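# Kit insulators into tote per pick-to-light display

## Task

Press the green START button, then load the gray tote with precisely the insulators indicated on the display behind the bins: a half-lit bar calls for one insulator from its bin and a full bar calls for two. Nothing else may go in the tote, nothing may rest on or stick up above its rim, and neither arm's mount may have anything left on it. Display windows on the side facing the bins belong to the nearer bins; the other windows belong to the farther bins. Items count only if they stay put without the robot holding them, and anything the robot is touching at the end must not settle by more than about a fingernail's width once released. Knocking or placing anything off the table is a failure.

## Robot and tools

Robot: two arms, left_arm and right_arm, each with a parallel two-finger gripper. There is one shared world frame: origin on the table surface midway between the arms, +z up, +x out across the table, and left_arm sits on the +y side. The arm names do not correspond to image left or right. Positions are in metres and orientations are quaternions in w,x,y,z order. A gripper's fingers point along its own +z and close along its own y. The reported end_effector_position is the spot between the pads when closed; closed fingertips reach about 33 mm past it, fully open about 9 mm. Closing pushes the tips roughly 24 mm farther out, so leave that clearance above any surface. Reported hand positions can be off, more so at long reach.

The 18-number row: every moving command uses one row of 18 numbers, each in [-1, 1], covering both arms even when only one moves. Order: left_arm dx, dy, dz, rx, ry, rz, left_gripper position, force_limit, speed, then the same nine for right_arm/right_gripper. dx..rz are an offset (not an absolute pose) in that gripper's own axes, measured from its pose at the start of the action; 1.0 equals 0.6 m or 180 degrees, and rx, ry, rz form one rotation vector. Gripper position: +1 fully open (140 mm), pads touch near -0.8, -1 closes until blocked. force_limit: roughly 14 N at -1, 60 N at 0, 107 N at +1 (parts up to 40 mm wide). speed: pad gap rate about 30 mm/s at -1, 140 at 0, 250 at +1. To leave a gripper unchanged, repeat its last three numbers; a 0 there is a real command.

execute_actions(actions): a list of actions; each action is a table of up to 15 rows, one per 1/30 s step, and a short table keeps its final row for the remaining steps. Every row in an action is an offset from that action's start pose, not from the row before. For a call's first action the start pose is the last one reported in this scene. Each step the command is clipped to within 70 mm and 16 degrees of the measured pose, so large offsets take several actions; afterwards the arm goes no further than its last clipped pose. An empty list just returns state and images.

move(target, speed, stop_force, blocking): target is one 18-number row, offsets from the pose in the latest result showing one. Each gripper travels in a straight line; all paths finish together within 0.5 to 10 s (cut off at 10 s). speed is path top speed in m/s, 0.002 to 0.5, default 0.25; rotation is limited to twice that in rad/s. Moves do not avoid obstacles or the other arm, and grippers may lag, drift or overshoot speed near a straight arm. stop_force (20 to 80 N, shared by both arms, not allowed before 0.2 s of scene time) ends an arm's path when sensed push against its motion rises that much; the gripper then backs up two steps and holds. Use it only with slow moves and without rotation, and omit it when lifting off something the gripper presses. A target within 1.5 mm and 0.5 degrees counts as stationary. blocking=false returns after 0.5 s while motion continues; it cannot combine with stop_force, and other motion commands are refused until a result shows the end. Result adds a move: line with each arm's ending (done, off_target, moving, held, contact, fault) and limits (paced = pose clipped; held = some steps blocked, after which the arm may speed up), plus distance to target.

wait(seconds): 0 to 10; arms hold their last command; returns early if a running move ends. stop(): brakes a running move (needs room); fingers continue. zoom_image(camera, region): camera is cam_high, cam_low, cam_left_wrist or cam_right_wrist; region [x0, y0, x1, y1] in pixels, top-left origin, at most 504 by 504. Images: cam_high and cam_low 896x504, wrist cameras 504x504. show_instructions: shows the reference pages, no images. finished_scene(scene): ends the scene irreversibly once the goal holds on its own.

Result lines: the state line gives each gripper's pose. object_status: 0 moving, 1 blocked while opening, 2 blocked while closing (a grip), 3 reached target or pads met (thin items may still be held). After closing with -1, confirm 2. To squeeze harder while at 2, raise force_limit and change position slightly (e.g. -1 to -0.98). position_measured is in counts: 3 fully open, 230 pads touching, not linear. Hand target lines show where the controller is steering. pose unreachable means the clearance check altered or blocked that arm's command. MOTOR HOT warns of heating under load; OVER-TEMPERATURE FAULT brakes that arm until it cools.

Hazards: the arms are stiff, so aiming even slightly into a rigid surface can cause a fault. A joint torque at its load limit (145 N m for waist, shoulder, elbow; 36.4 for the wrist joints, held weight included) or any external force of 150 N stops that arm for 10 s and drops the rest of the call. Keep moves near contact slow, avoid arm-to-arm collisions, don't drop or slam items, keep everything on the table, and let parts rest freely in the tote below the rim before finishing. Loose objects may occasionally get nudged by outside disturbances. For an arm meant to stay still, send the offset back to its desired pose first, then zeros.

Each tool is called after ">>>" as name([rows], argument=value, ...), one row to a line, values as JSON.

## Session

>>> execute_actions(actions=[])

>>> show_instructions()

Scene clock: 0.00 s.
left_arm: end_effector_position=(+0.0190, +0.6150, +0.1759) position_measured=3 object_status=3 end_effector_quat_wxyz=(-0.282, +0.790, +0.334, -0.430) | right_arm: end_effector_position=(+0.2372, -0.3113, +0.3212) position_measured=3 object_status=3 end_effector_quat_wxyz=(+0.054, -0.591, +0.760, -0.266)
Joint positions: left_arm=[ 0.924  0.118 -0.255 -0.855 -1.88   1.629] | right_arm=[ 2.011 -0.552 -0.423  0.282 -2.184 -2.124]
Joint velocities: left_arm=[-0.    -0.001 -0.001  0.    -0.001  0.   ] | right_arm=[-0.    -0.     0.001  0.001 -0.     0.   ]
Hand target (left_arm): +0.019, +0.615, +0.176; -0.282, +0.790, +0.334, -0.430
Hand target (right_arm): +0.237, -0.311, +0.321; +0.054, -0.591, +0.760, -0.266
camera_calibration (this result's frames):
cam_left_wrist: T_world_to_cam=[[0.223263, -0.765904, -0.602947, 0.566031], [-0.131293, -0.636553, 0.759976, 0.260721], [-0.965876, -0.0905112, -0.242677, 0.297266], [0, 0, 0, 1]] pos_world=[0.19498, 0.626394, 0.215285]
cam_right_wrist: T_world_to_cam=[[-0.847825, 0.207425, -0.488025, 0.420267], [0.180345, 0.97825, 0.102479, 0.243143], [0.498668, -0.00112844, -0.866793, 0.347997], [0, 0, 0, 1]] pos_world=[0.138928, -0.324635, 0.481825]

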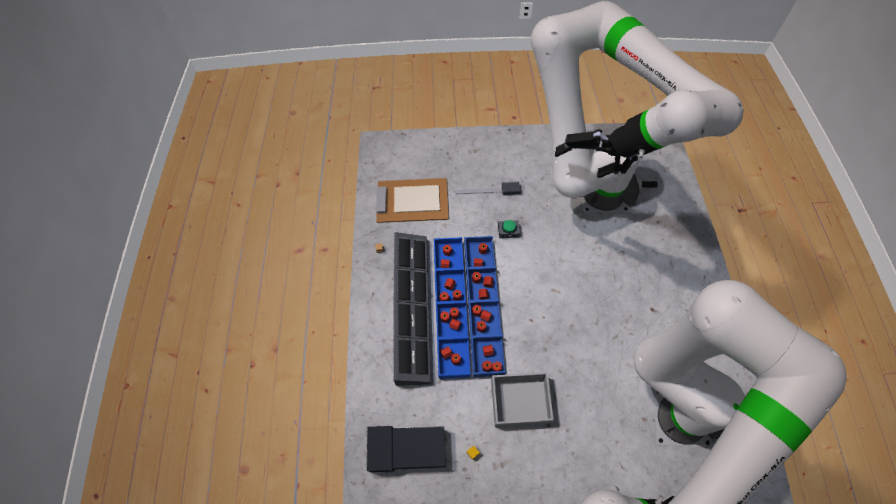

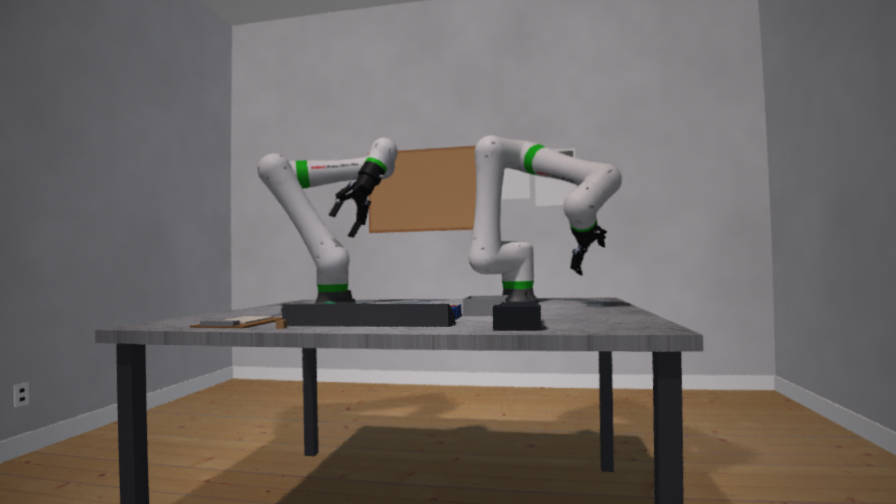

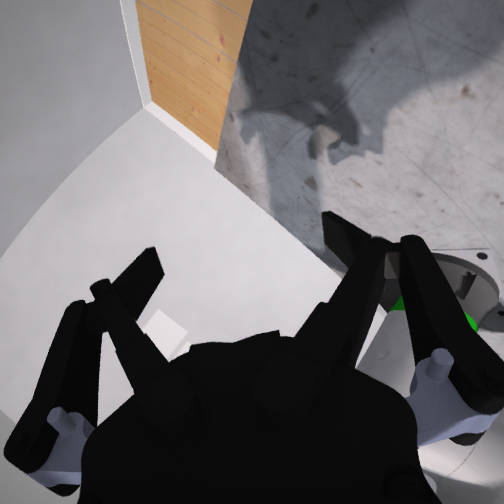

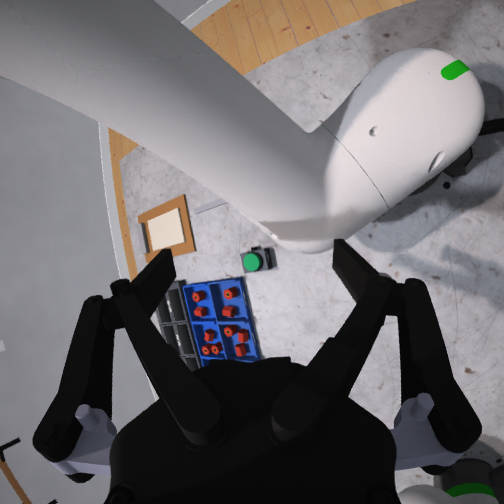

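Reference images for this scene: Pick-to-light kitting station page 1, Pick-to-light kitting station page 2.

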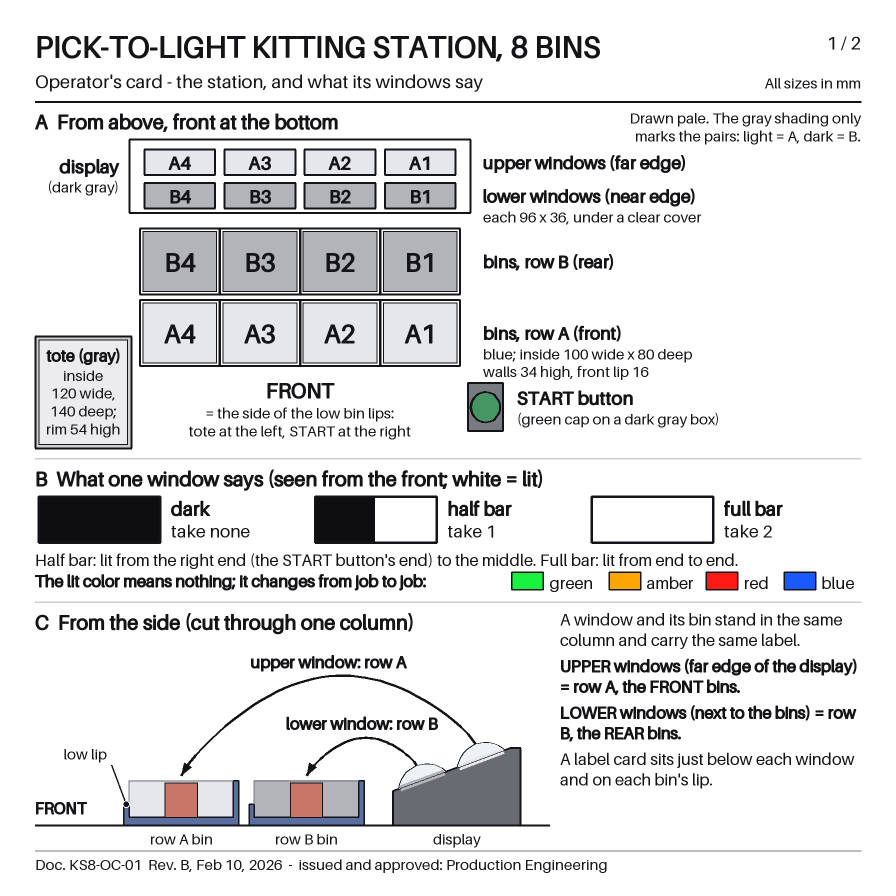

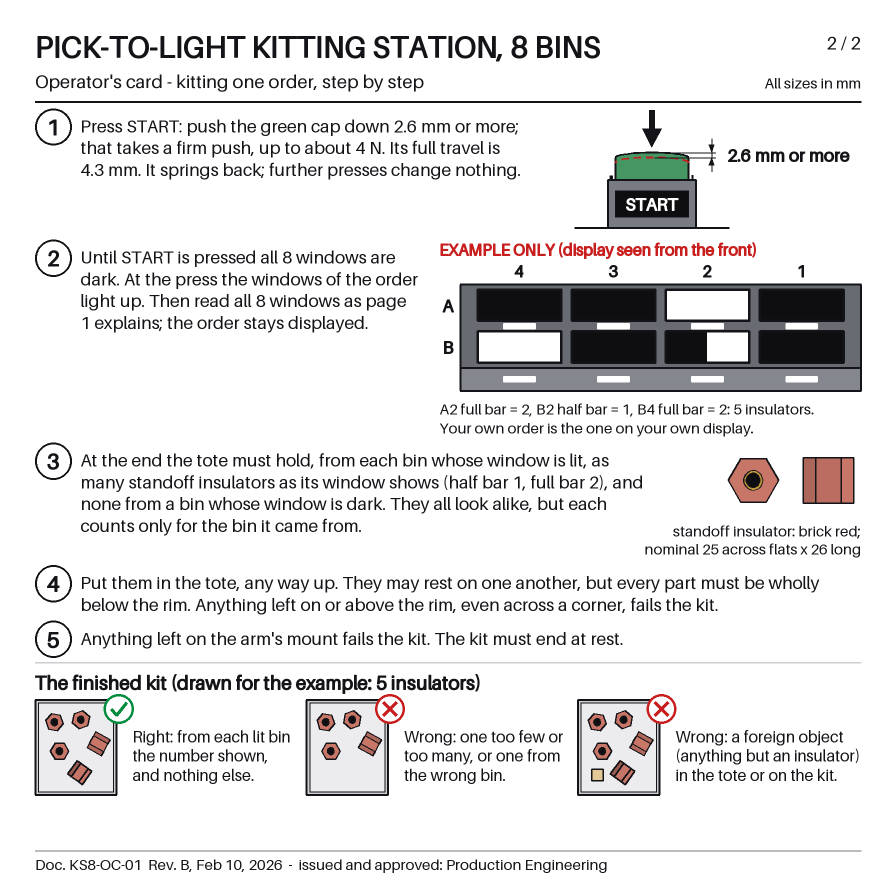

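>>> move(target=[-0.393,0.7607,-0.8584,-0.193,0.2946,0.229,-0.36,-0.5,0,-0.2025,-0.0683,0.4147,-0.146,-0.097,-0.077,-1,0,0.5], speed=0.35)

Scene clock: 3.10 s.
left_arm: end_effector_position=(+0.4961, +0.0686, +0.2017) position_measured=174 object_status=3 end_effector_quat_wxyz=(+0.002, +1.000, -0.002, -0.001) | right_arm: end_effector_position=(+0.4080, -0.2900, +0.1007) position_measured=233 object_status=3 end_effector_quat_wxyz=(-0.001, +0.707, -0.707, +0.002)
Joint positions: left_arm=[-0.087  0.352  0.324  0.005 -1.544  1.807] | right_arm=[ 0.778 -0.152 -0.468  0.005 -1.254 -0.749]
Joint velocities: left_arm=[-0.002  0.001 -0.001  0.001  0.    -0.001] | right_arm=[-0.     0.001 -0.001 -0.001 -0.     0.   ]
Hand target (left_arm): +0.496, +0.069, +0.202; +0.002, +1.000, -0.002, -0.001
Hand target (right_arm): +0.408, -0.290, +0.101; -0.000, +0.707, -0.707, +0.002
Off the commanded pose (left_arm): 0.004 m, 0 deg.
Off the commanded pose (right_arm): 0.001 m, 0 deg.
move: off_target (left_arm)
camera_calibration (this result's frames):
cam_left_wrist: T_world_to_cam=[[-0.205145, -0.978084, 0.0355979, 0.154798], [-0.915221, 0.204594, 0.347148, 0.370407], [-0.346823, 0.0386356, -0.937135, 0.53893], [0, 0, 0, 1]] pos_world=[0.557673, 0.0548009, 0.370953]
cam_right_wrist: T_world_to_cam=[[-0.998391, 0.0549997, -0.0138214, 0.422567], [0.046806, 0.93679, 0.346747, 0.231905], [0.0320187, 0.345542, -0.937857, 0.369837], [0, 0, 0, 1]] pos_world=[0.39919, -0.368281, 0.272282]

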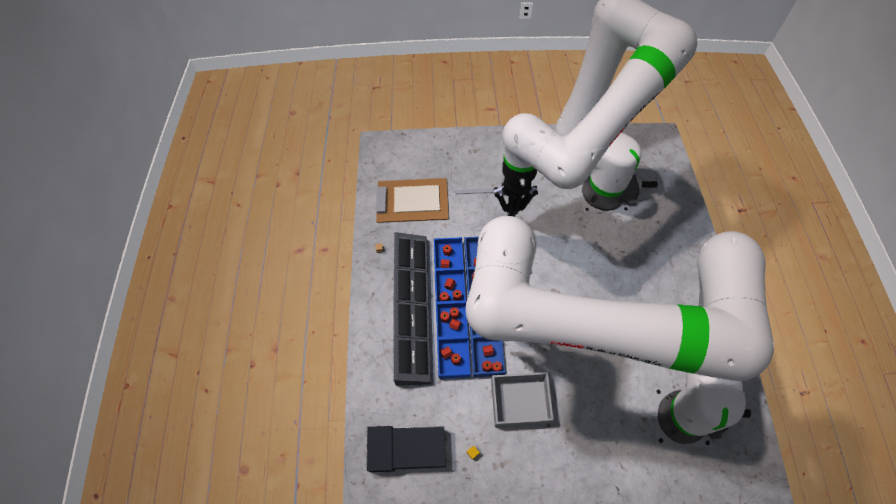

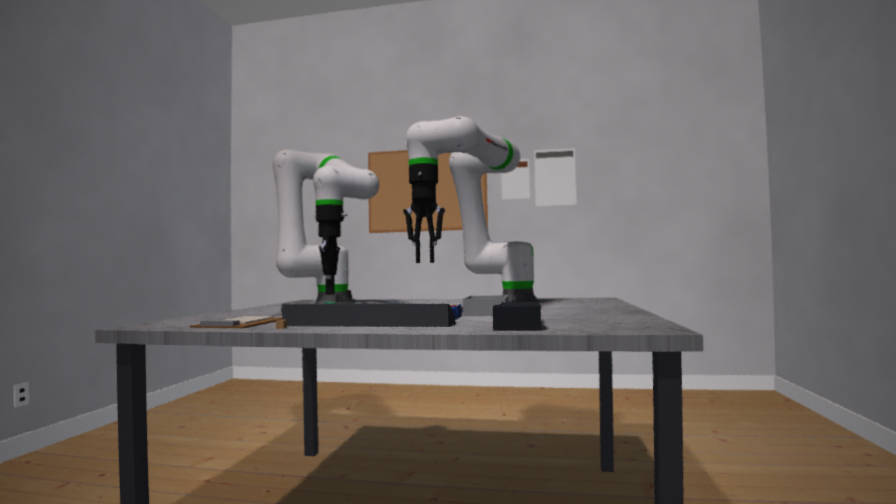

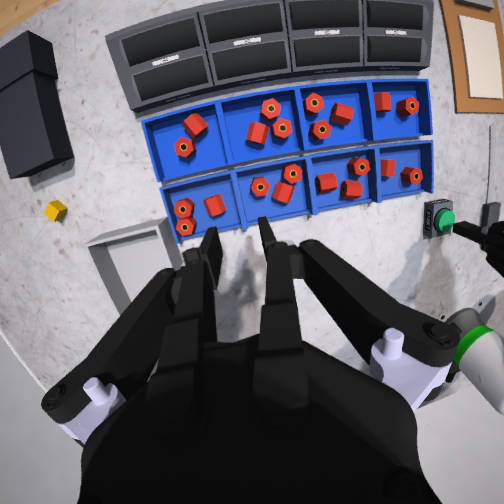

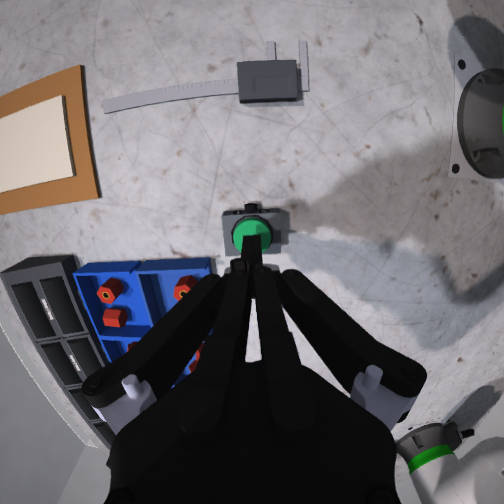

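>>> move(target=[0,0,0,0,0,0,-0.36,-0.5,0,0,0,0.04,0,0,0,-1,0,0.5], speed=0.1)

>>> move(target=[0,0,0,0,0,0,-0.36,-0.5,0,0,0,0.009,0,0,0,-1,0,0.5], speed=0.006, stop_force=20)

>>> zoom_image(camera="cam_left_wrist", region=[130, 0, 450, 250])

Scene clock: 4.00 s.
left_arm: end_effector_position=(+0.4961, +0.0685, +0.2017) position_measured=174 object_status=3 end_effector_quat_wxyz=(+0.002, +1.000, -0.002, -0.001) | right_arm: end_effector_position=(+0.4081, -0.2900, +0.0767) position_measured=233 object_status=3 end_effector_quat_wxyz=(-0.001, +0.707, -0.707, +0.002)
Joint positions: left_arm=[-0.087  0.352  0.324  0.005 -1.544  1.807] | right_arm=[ 0.777 -0.13  -0.508  0.005 -1.191 -0.749]
Joint velocities: left_arm=[ 0.001  0.001 -0.001  0.001  0.001 -0.001] | right_arm=[-0.    -0.    -0.001  0.001  0.     0.   ]
Hand target (left_arm): +0.496, +0.069, +0.202; +0.002, +1.000, -0.002, -0.001
Hand target (right_arm): +0.408, -0.290, +0.077; -0.001, +0.707, -0.707, +0.002
Off the commanded pose (left_arm): 0.000 m, 0 deg.
Off the commanded pose (right_arm): 0.000 m, 0 deg.
move: done
camera_calibration (this result's frames):
cam_left_wrist: T_world_to_cam=[[-0.205184, -0.978076, 0.0355989, 0.154795], [-0.915203, 0.20463, 0.347174, 0.370403], [-0.346847, 0.0386543, -0.937125, 0.538916], [0, 0, 0, 1]] pos_world=[0.557677, 0.0547745, 0.370926]
cam_right_wrist: T_world_to_cam=[[-0.998393, 0.0549635, -0.0137724, 0.422303], [0.0467855, 0.936753, 0.346849, 0.240213], [0.0319654, 0.345647, -0.93782, 0.347356], [0, 0, 0, 1]] pos_world=[0.399282, -0.368294, 0.248256]

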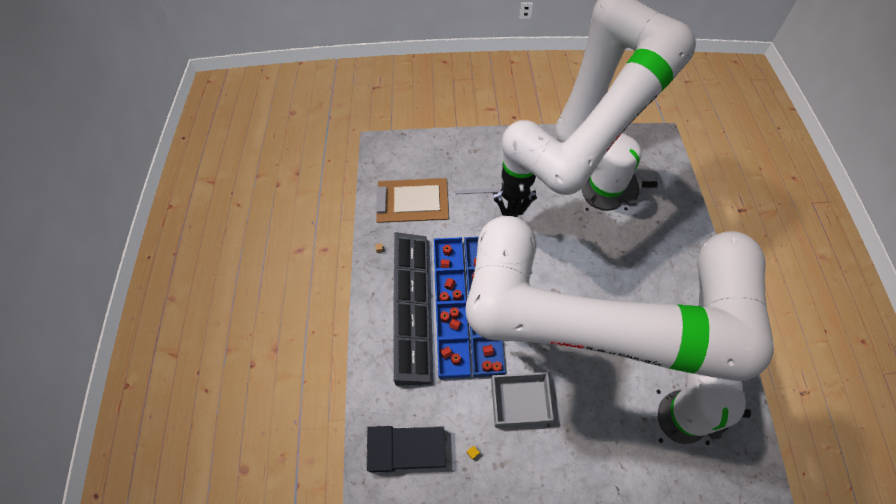

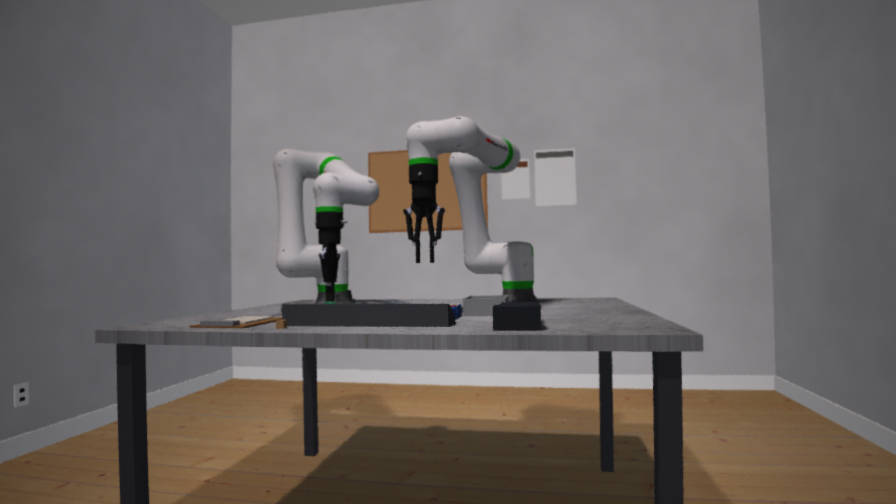

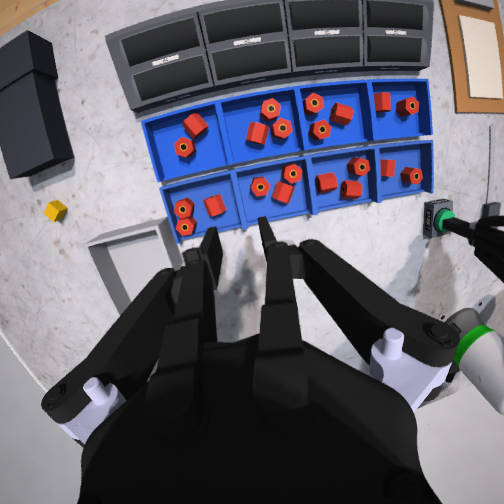

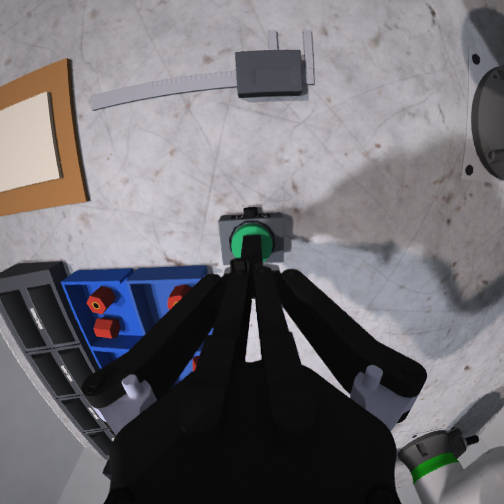

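Scene clock: 5.13 s.
left_arm: end_effector_position=(+0.4961, +0.0685, +0.2017) position_measured=174 object_status=3 end_effector_quat_wxyz=(+0.002, +1.000, -0.002, -0.001) | right_arm: end_effector_position=(+0.4081, -0.2900, +0.0713) position_measured=233 object_status=3 end_effector_quat_wxyz=(-0.001, +0.707, -0.707, +0.002)
Joint positions: left_arm=[-0.087  0.352  0.324  0.005 -1.544  1.807] | right_arm=[ 0.777 -0.124 -0.517  0.005 -1.177 -0.749]
Joint velocities: left_arm=[ 0.    -0.001 -0.001  0.001  0.001 -0.001] | right_arm=[ 0.     0.     0.    -0.    -0.003 -0.   ]
Hand target (left_arm): +0.496, +0.069, +0.202; +0.002, +1.000, -0.002, -0.001
Hand target (right_arm): +0.408, -0.290, +0.071; -0.001, +0.707, -0.707, +0.002
Off the commanded pose (left_arm): 0.000 m, 0 deg.
Off the commanded pose (right_arm): 0.000 m, 0 deg.
move: done
camera_calibration (this result's frames):
cam_left_wrist: T_world_to_cam=[[-0.205184, -0.978076, 0.0355988, 0.154795], [-0.915203, 0.20463, 0.347174, 0.370403], [-0.346847, 0.0386543, -0.937125, 0.538916], [0, 0, 0, 1]] pos_world=[0.557677, 0.0547745, 0.370926]
cam_right_wrist: T_world_to_cam=[[-0.998394, 0.0549593, -0.0137625, 0.422245], [0.0467841, 0.936745, 0.346873, 0.24208], [0.0319559, 0.345672, -0.937811, 0.342298], [0, 0, 0, 1]] pos_world=[0.399303, -0.368296, 0.242851]

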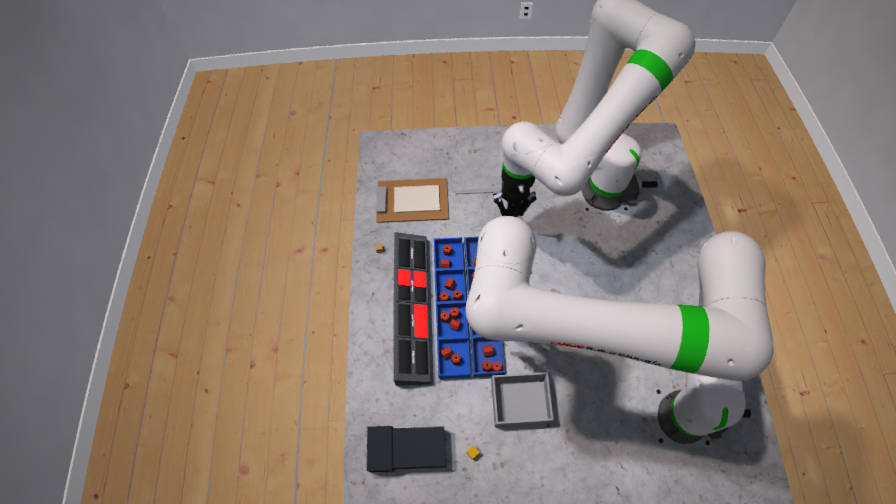

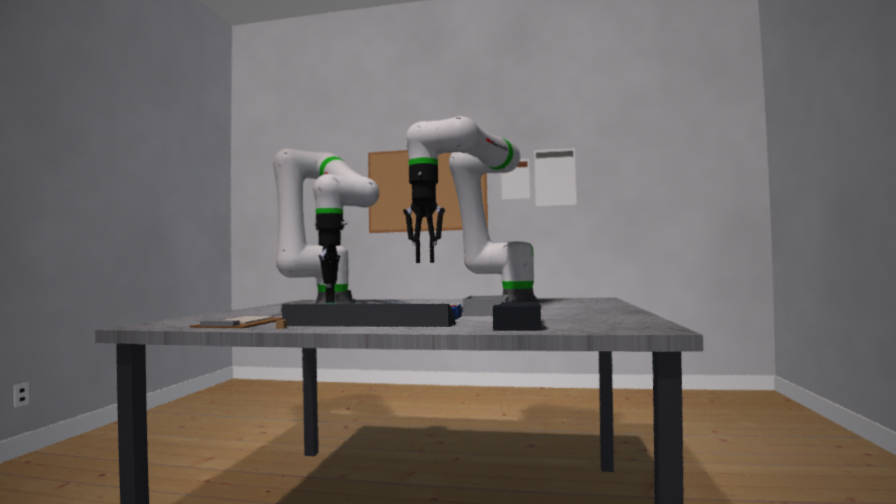

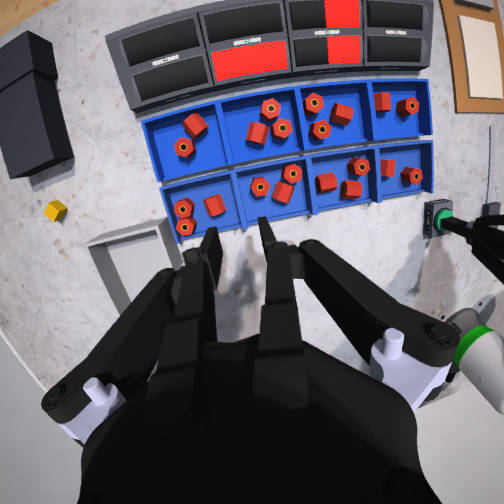

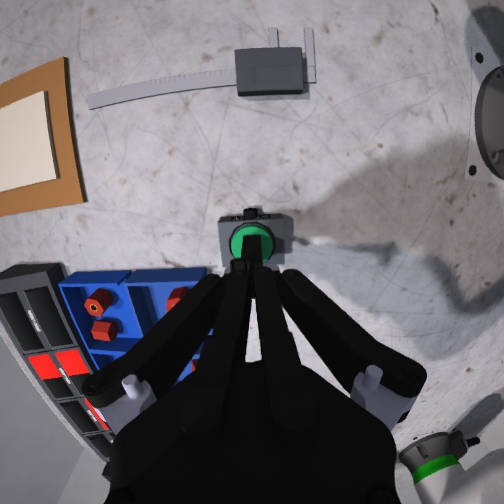

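Region (130, 0, 450, 250) of cam_left_wrist's 504x504 image, scaled by 1.575, with more detail than that image has; it fills the top 394 rows of this view, and the rest is white.

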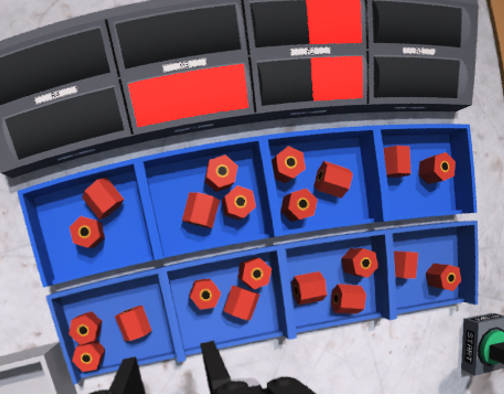

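>>> zoom_image(camera="cam_left_wrist", region=[215, 75, 385, 215])

Region (215, 75, 385, 215) of cam_left_wrist's 504x504 image, scaled by 2.965, with more detail than that image has; it fills the top 415 rows of this view, and the rest is white.

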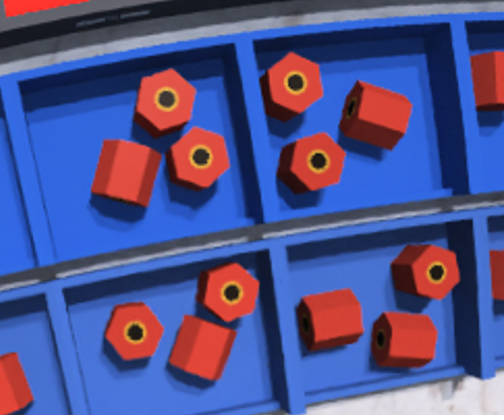

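>>> move(target=[0.2087,0.1165,0.205,0,0,0.067,-0.38,-0.5,0,0.067,-0.15,-0.085,0,0,-0.372,-0.38,-0.5,-0.5], speed=0.4)

>>> zoom_image(camera="cam_left_wrist", region=[150, 110, 350, 310])

Scene clock: 7.57 s.
left_arm: end_effector_position=(+0.6210, -0.0024, +0.0791) position_measured=177 object_status=3 end_effector_quat_wxyz=(+0.002, +0.994, -0.107, -0.001) | right_arm: end_effector_position=(+0.4981, -0.3301, +0.1228) position_measured=177 object_status=3 end_effector_quat_wxyz=(+0.001, +0.980, -0.200, +0.002)
Joint positions: left_arm=[-0.142  0.784  0.69   0.005 -1.479  1.651] | right_arm=[ 0.555  0.025 -0.248  0.005 -1.295  0.642]
Joint velocities: left_arm=[-0.002 -0.     0.    -0.003 -0.001  0.001] | right_arm=[-0.     0.     0.    -0.     0.002  0.001]
Hand target (left_arm): +0.621, -0.002, +0.079; +0.002, +0.994, -0.107, -0.001
Hand target (right_arm): +0.498, -0.330, +0.123; +0.001, +0.980, -0.200, +0.002
Off the commanded pose (left_arm): 0.001 m, 0 deg.
Off the commanded pose (right_arm): 0.000 m, 0 deg.
move: done
camera_calibration (this result's frames):
cam_left_wrist: T_world_to_cam=[[-0.404906, -0.913652, 0.0359298, 0.239589], [-0.852552, 0.391446, 0.346301, 0.503443], [-0.330463, 0.109587, -0.937435, 0.46014], [0, 0, 0, 1]] pos_world=[0.678282, -0.0285951, 0.248401]
cam_right_wrist: T_world_to_cam=[[-0.441423, -0.897255, -0.00890546, -0.0773418], [-0.843888, 0.411754, 0.343964, 0.528325], [-0.304957, 0.159349, -0.938941, 0.508001], [0, 0, 0, 1]] pos_world=[0.566625, -0.367885, 0.294569]

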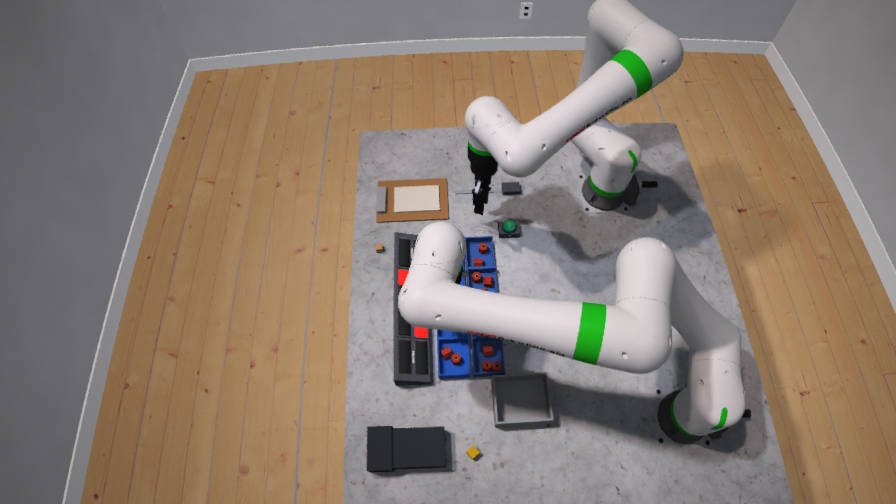

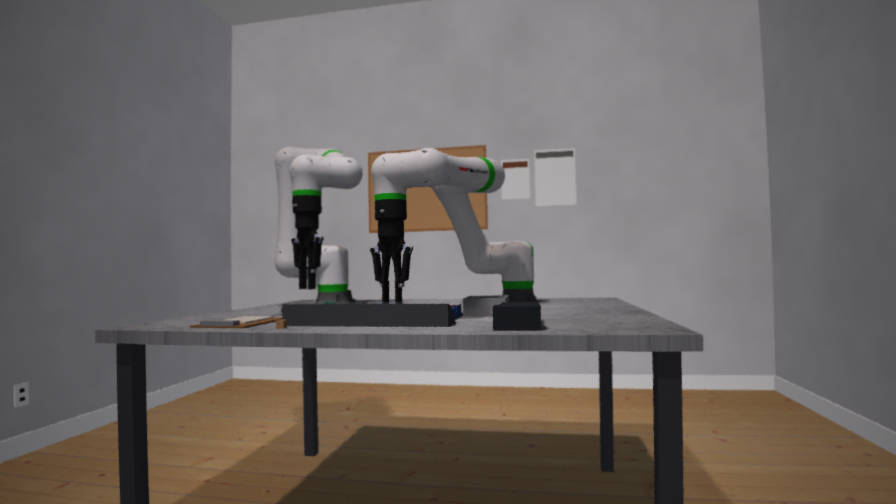

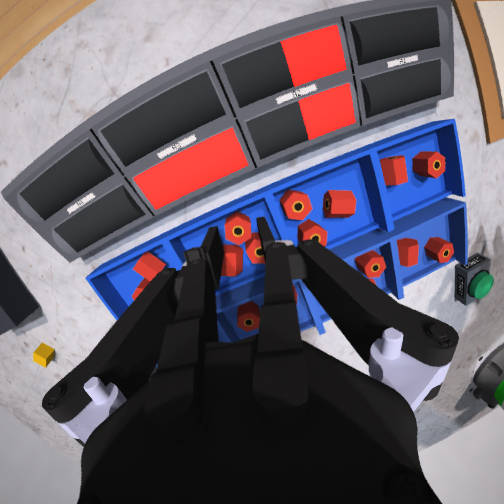

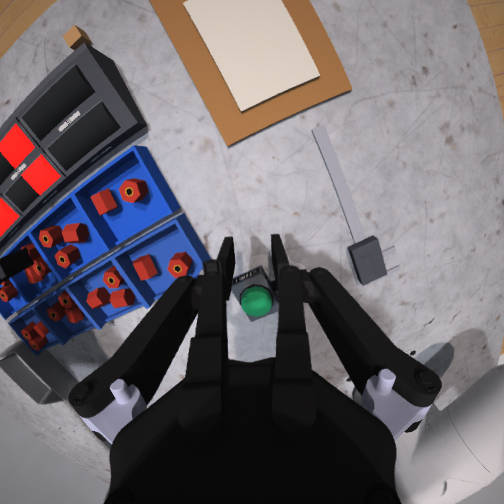

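Region (150, 110, 350, 310) of cam_left_wrist's 504x504 image, scaled by 2.520, with more detail than that image has.

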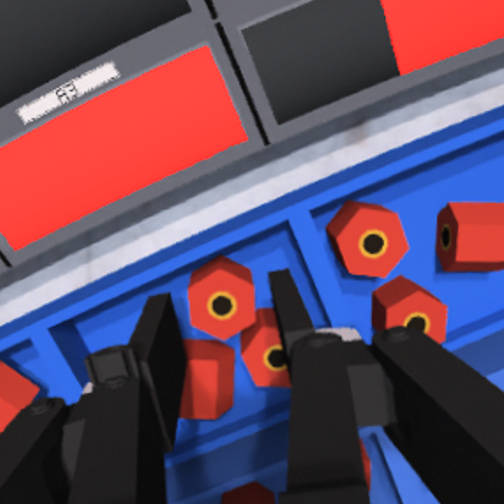

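>>> execute_actions([
  [[0.001,-0.001,0.003,0,0,-0.008,-0.38,-0.5,0,0,0,0,0,0,0,-0.38,-0.5,-0.5],[0.001,-0.002,0.006,0,0,-0.016,-0.38,-0.5,0,0,0,0,0,0,0,-0.38,-0.5,-0.5],[0.002,-0.003,0.01,0,0,-0.024,-0.38,-0.5,0,0,0,0,0,0,0,-0.38,-0.5,-0.5],[0.002,-0.004,0.014,0,0,-0.033,-0.38,-0.5,0,0,0,0,0,0,0,-0.38,-0.5,-0.5]],
])

>>> move(target=[0,0,0.04,0,0,0,-0.38,-0.5,0,0,0,0,0,0,0,-0.38,-0.5,-0.5], speed=0.03, stop_force=20)

Scene clock: 8.43 s.
left_arm: end_effector_position=(+0.6227, -0.0003, +0.0706) position_measured=177 object_status=3 end_effector_quat_wxyz=(+0.002, +0.998, -0.055, -0.001) | right_arm: end_effector_position=(+0.4981, -0.3301, +0.1228) position_measured=177 object_status=3 end_effector_quat_wxyz=(+0.001, +0.980, -0.200, +0.002)
Joint positions: left_arm=[-0.139  0.789  0.678  0.005 -1.462  1.751] | right_arm=[ 0.555  0.025 -0.248  0.005 -1.295  0.642]
Joint velocities: left_arm=[-0.001 -0.004  0.002 -0.     0.001 -0.   ] | right_arm=[-0.    -0.    -0.    -0.     0.002  0.   ]
Hand target (left_arm): +0.623, -0.000, +0.071; +0.002, +0.998, -0.055, -0.001
Hand target (right_arm): +0.498, -0.330, +0.123; +0.001, +0.980, -0.200, +0.002
Off the commanded pose (left_arm): 0.000 m, 0 deg.
Off the commanded pose (right_arm): 0.000 m, 0 deg.
camera_calibration (this result's frames):
cam_left_wrist: T_world_to_cam=[[-0.30816, -0.95066, 0.0358134, 0.182198], [-0.888302, 0.301013, 0.346857, 0.529204], [-0.340524, 0.0750743, -0.937234, 0.458765], [0, 0, 0, 1]] pos_world=[0.68246, -0.0205304, 0.239887]
cam_right_wrist: T_world_to_cam=[[-0.441398, -0.897267, -0.00890921, -0.0773558], [-0.843901, 0.411729, 0.343963, 0.528332], [-0.304958, 0.159343, -0.938941, 0.508006], [0, 0, 0, 1]] pos_world=[0.566635, -0.367886, 0.294572]

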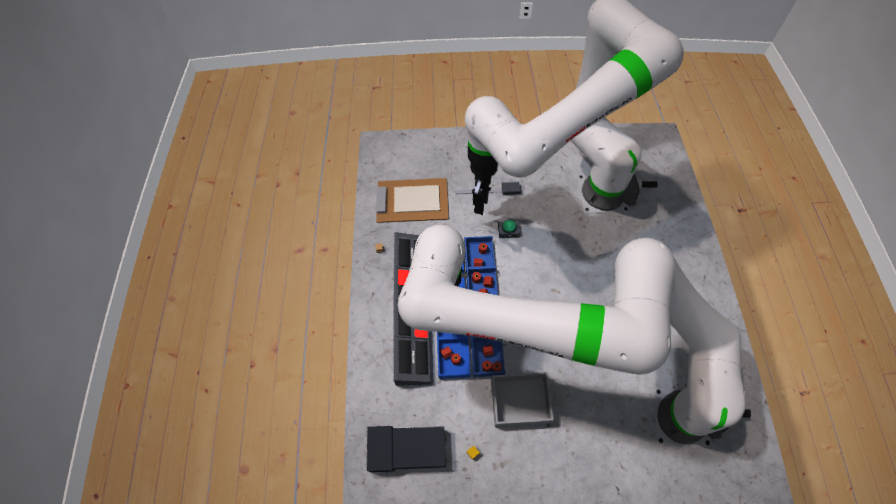

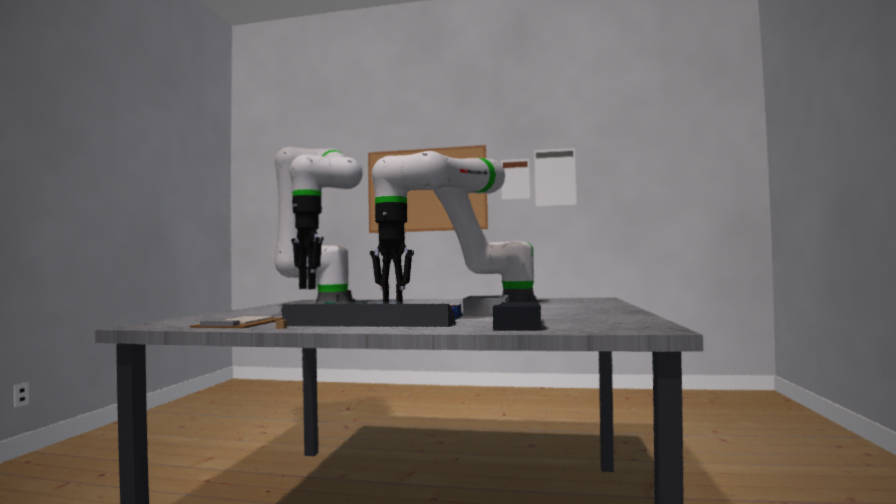

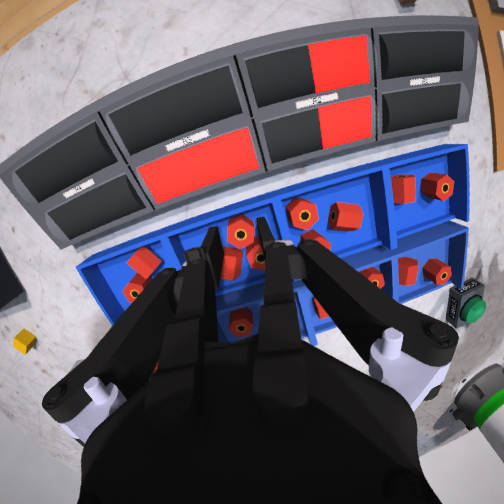

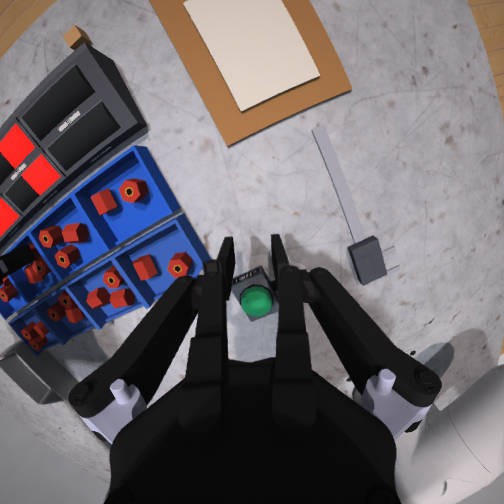

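Scene clock: 9.47 s.
left_arm: end_effector_position=(+0.6228, -0.0004, +0.0465) position_measured=177 object_status=3 end_effector_quat_wxyz=(+0.002, +0.998, -0.055, -0.001) | right_arm: end_effector_position=(+0.4981, -0.3301, +0.1228) position_measured=177 object_status=3 end_effector_quat_wxyz=(+0.001, +0.980, -0.200, +0.002)
Joint positions: left_arm=[-0.139  0.799  0.639  0.005 -1.413  1.751] | right_arm=[ 0.555  0.025 -0.248  0.005 -1.295  0.642]
Joint velocities: left_arm=[-0.001  0.001 -0.002  0.    -0.002  0.001] | right_arm=[-0.    -0.001 -0.001 -0.001 -0.    -0.   ]
Hand target (left_arm): +0.623, -0.000, +0.047; +0.002, +0.998, -0.055, -0.001
Hand target (right_arm): +0.498, -0.330, +0.123; +0.001, +0.980, -0.200, +0.002
Off the commanded pose (left_arm): 0.000 m, 0 deg.
Off the commanded pose (right_arm): 0.000 m, 0 deg.
move: done
camera_calibration (this result's frames):
cam_left_wrist: T_world_to_cam=[[-0.307943, -0.950732, 0.0357691, 0.182939], [-0.888347, 0.300789, 0.346937, 0.537629], [-0.340603, 0.0750613, -0.937206, 0.436279], [0, 0, 0, 1]] pos_world=[0.682534, -0.020534, 0.215817]
cam_right_wrist: T_world_to_cam=[[-0.441398, -0.897267, -0.00890935, -0.0773558], [-0.843901, 0.411729, 0.343963, 0.528332], [-0.304958, 0.159343, -0.938941, 0.508006], [0, 0, 0, 1]] pos_world=[0.566636, -0.367886, 0.294572]

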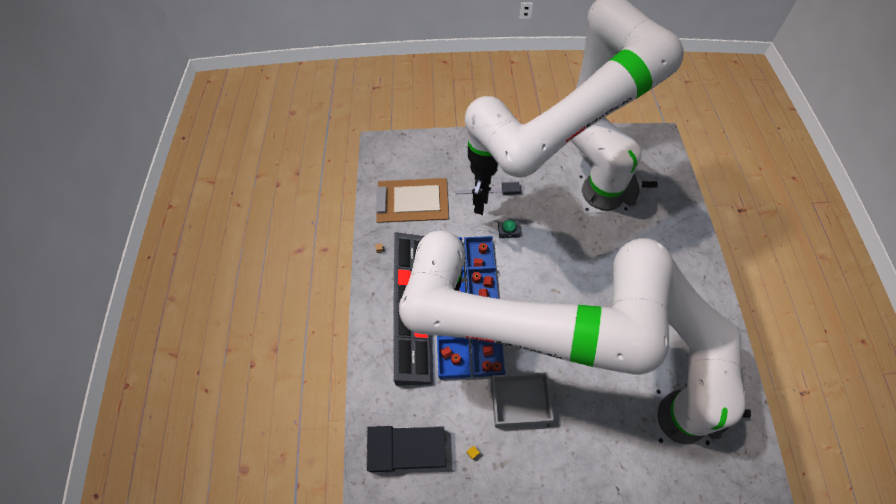

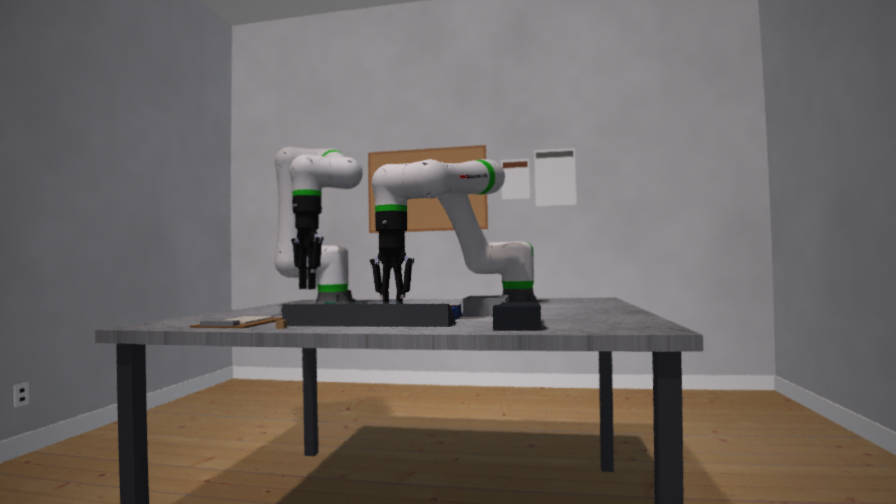

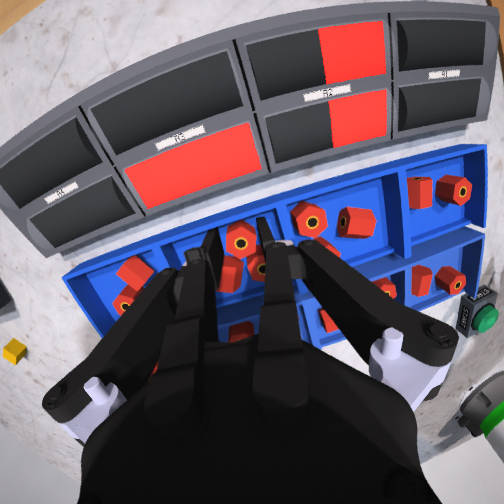

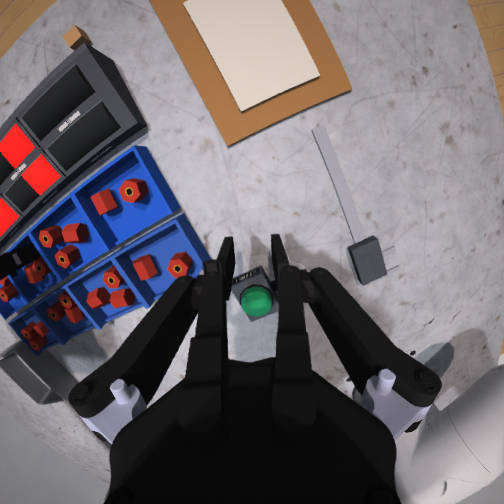

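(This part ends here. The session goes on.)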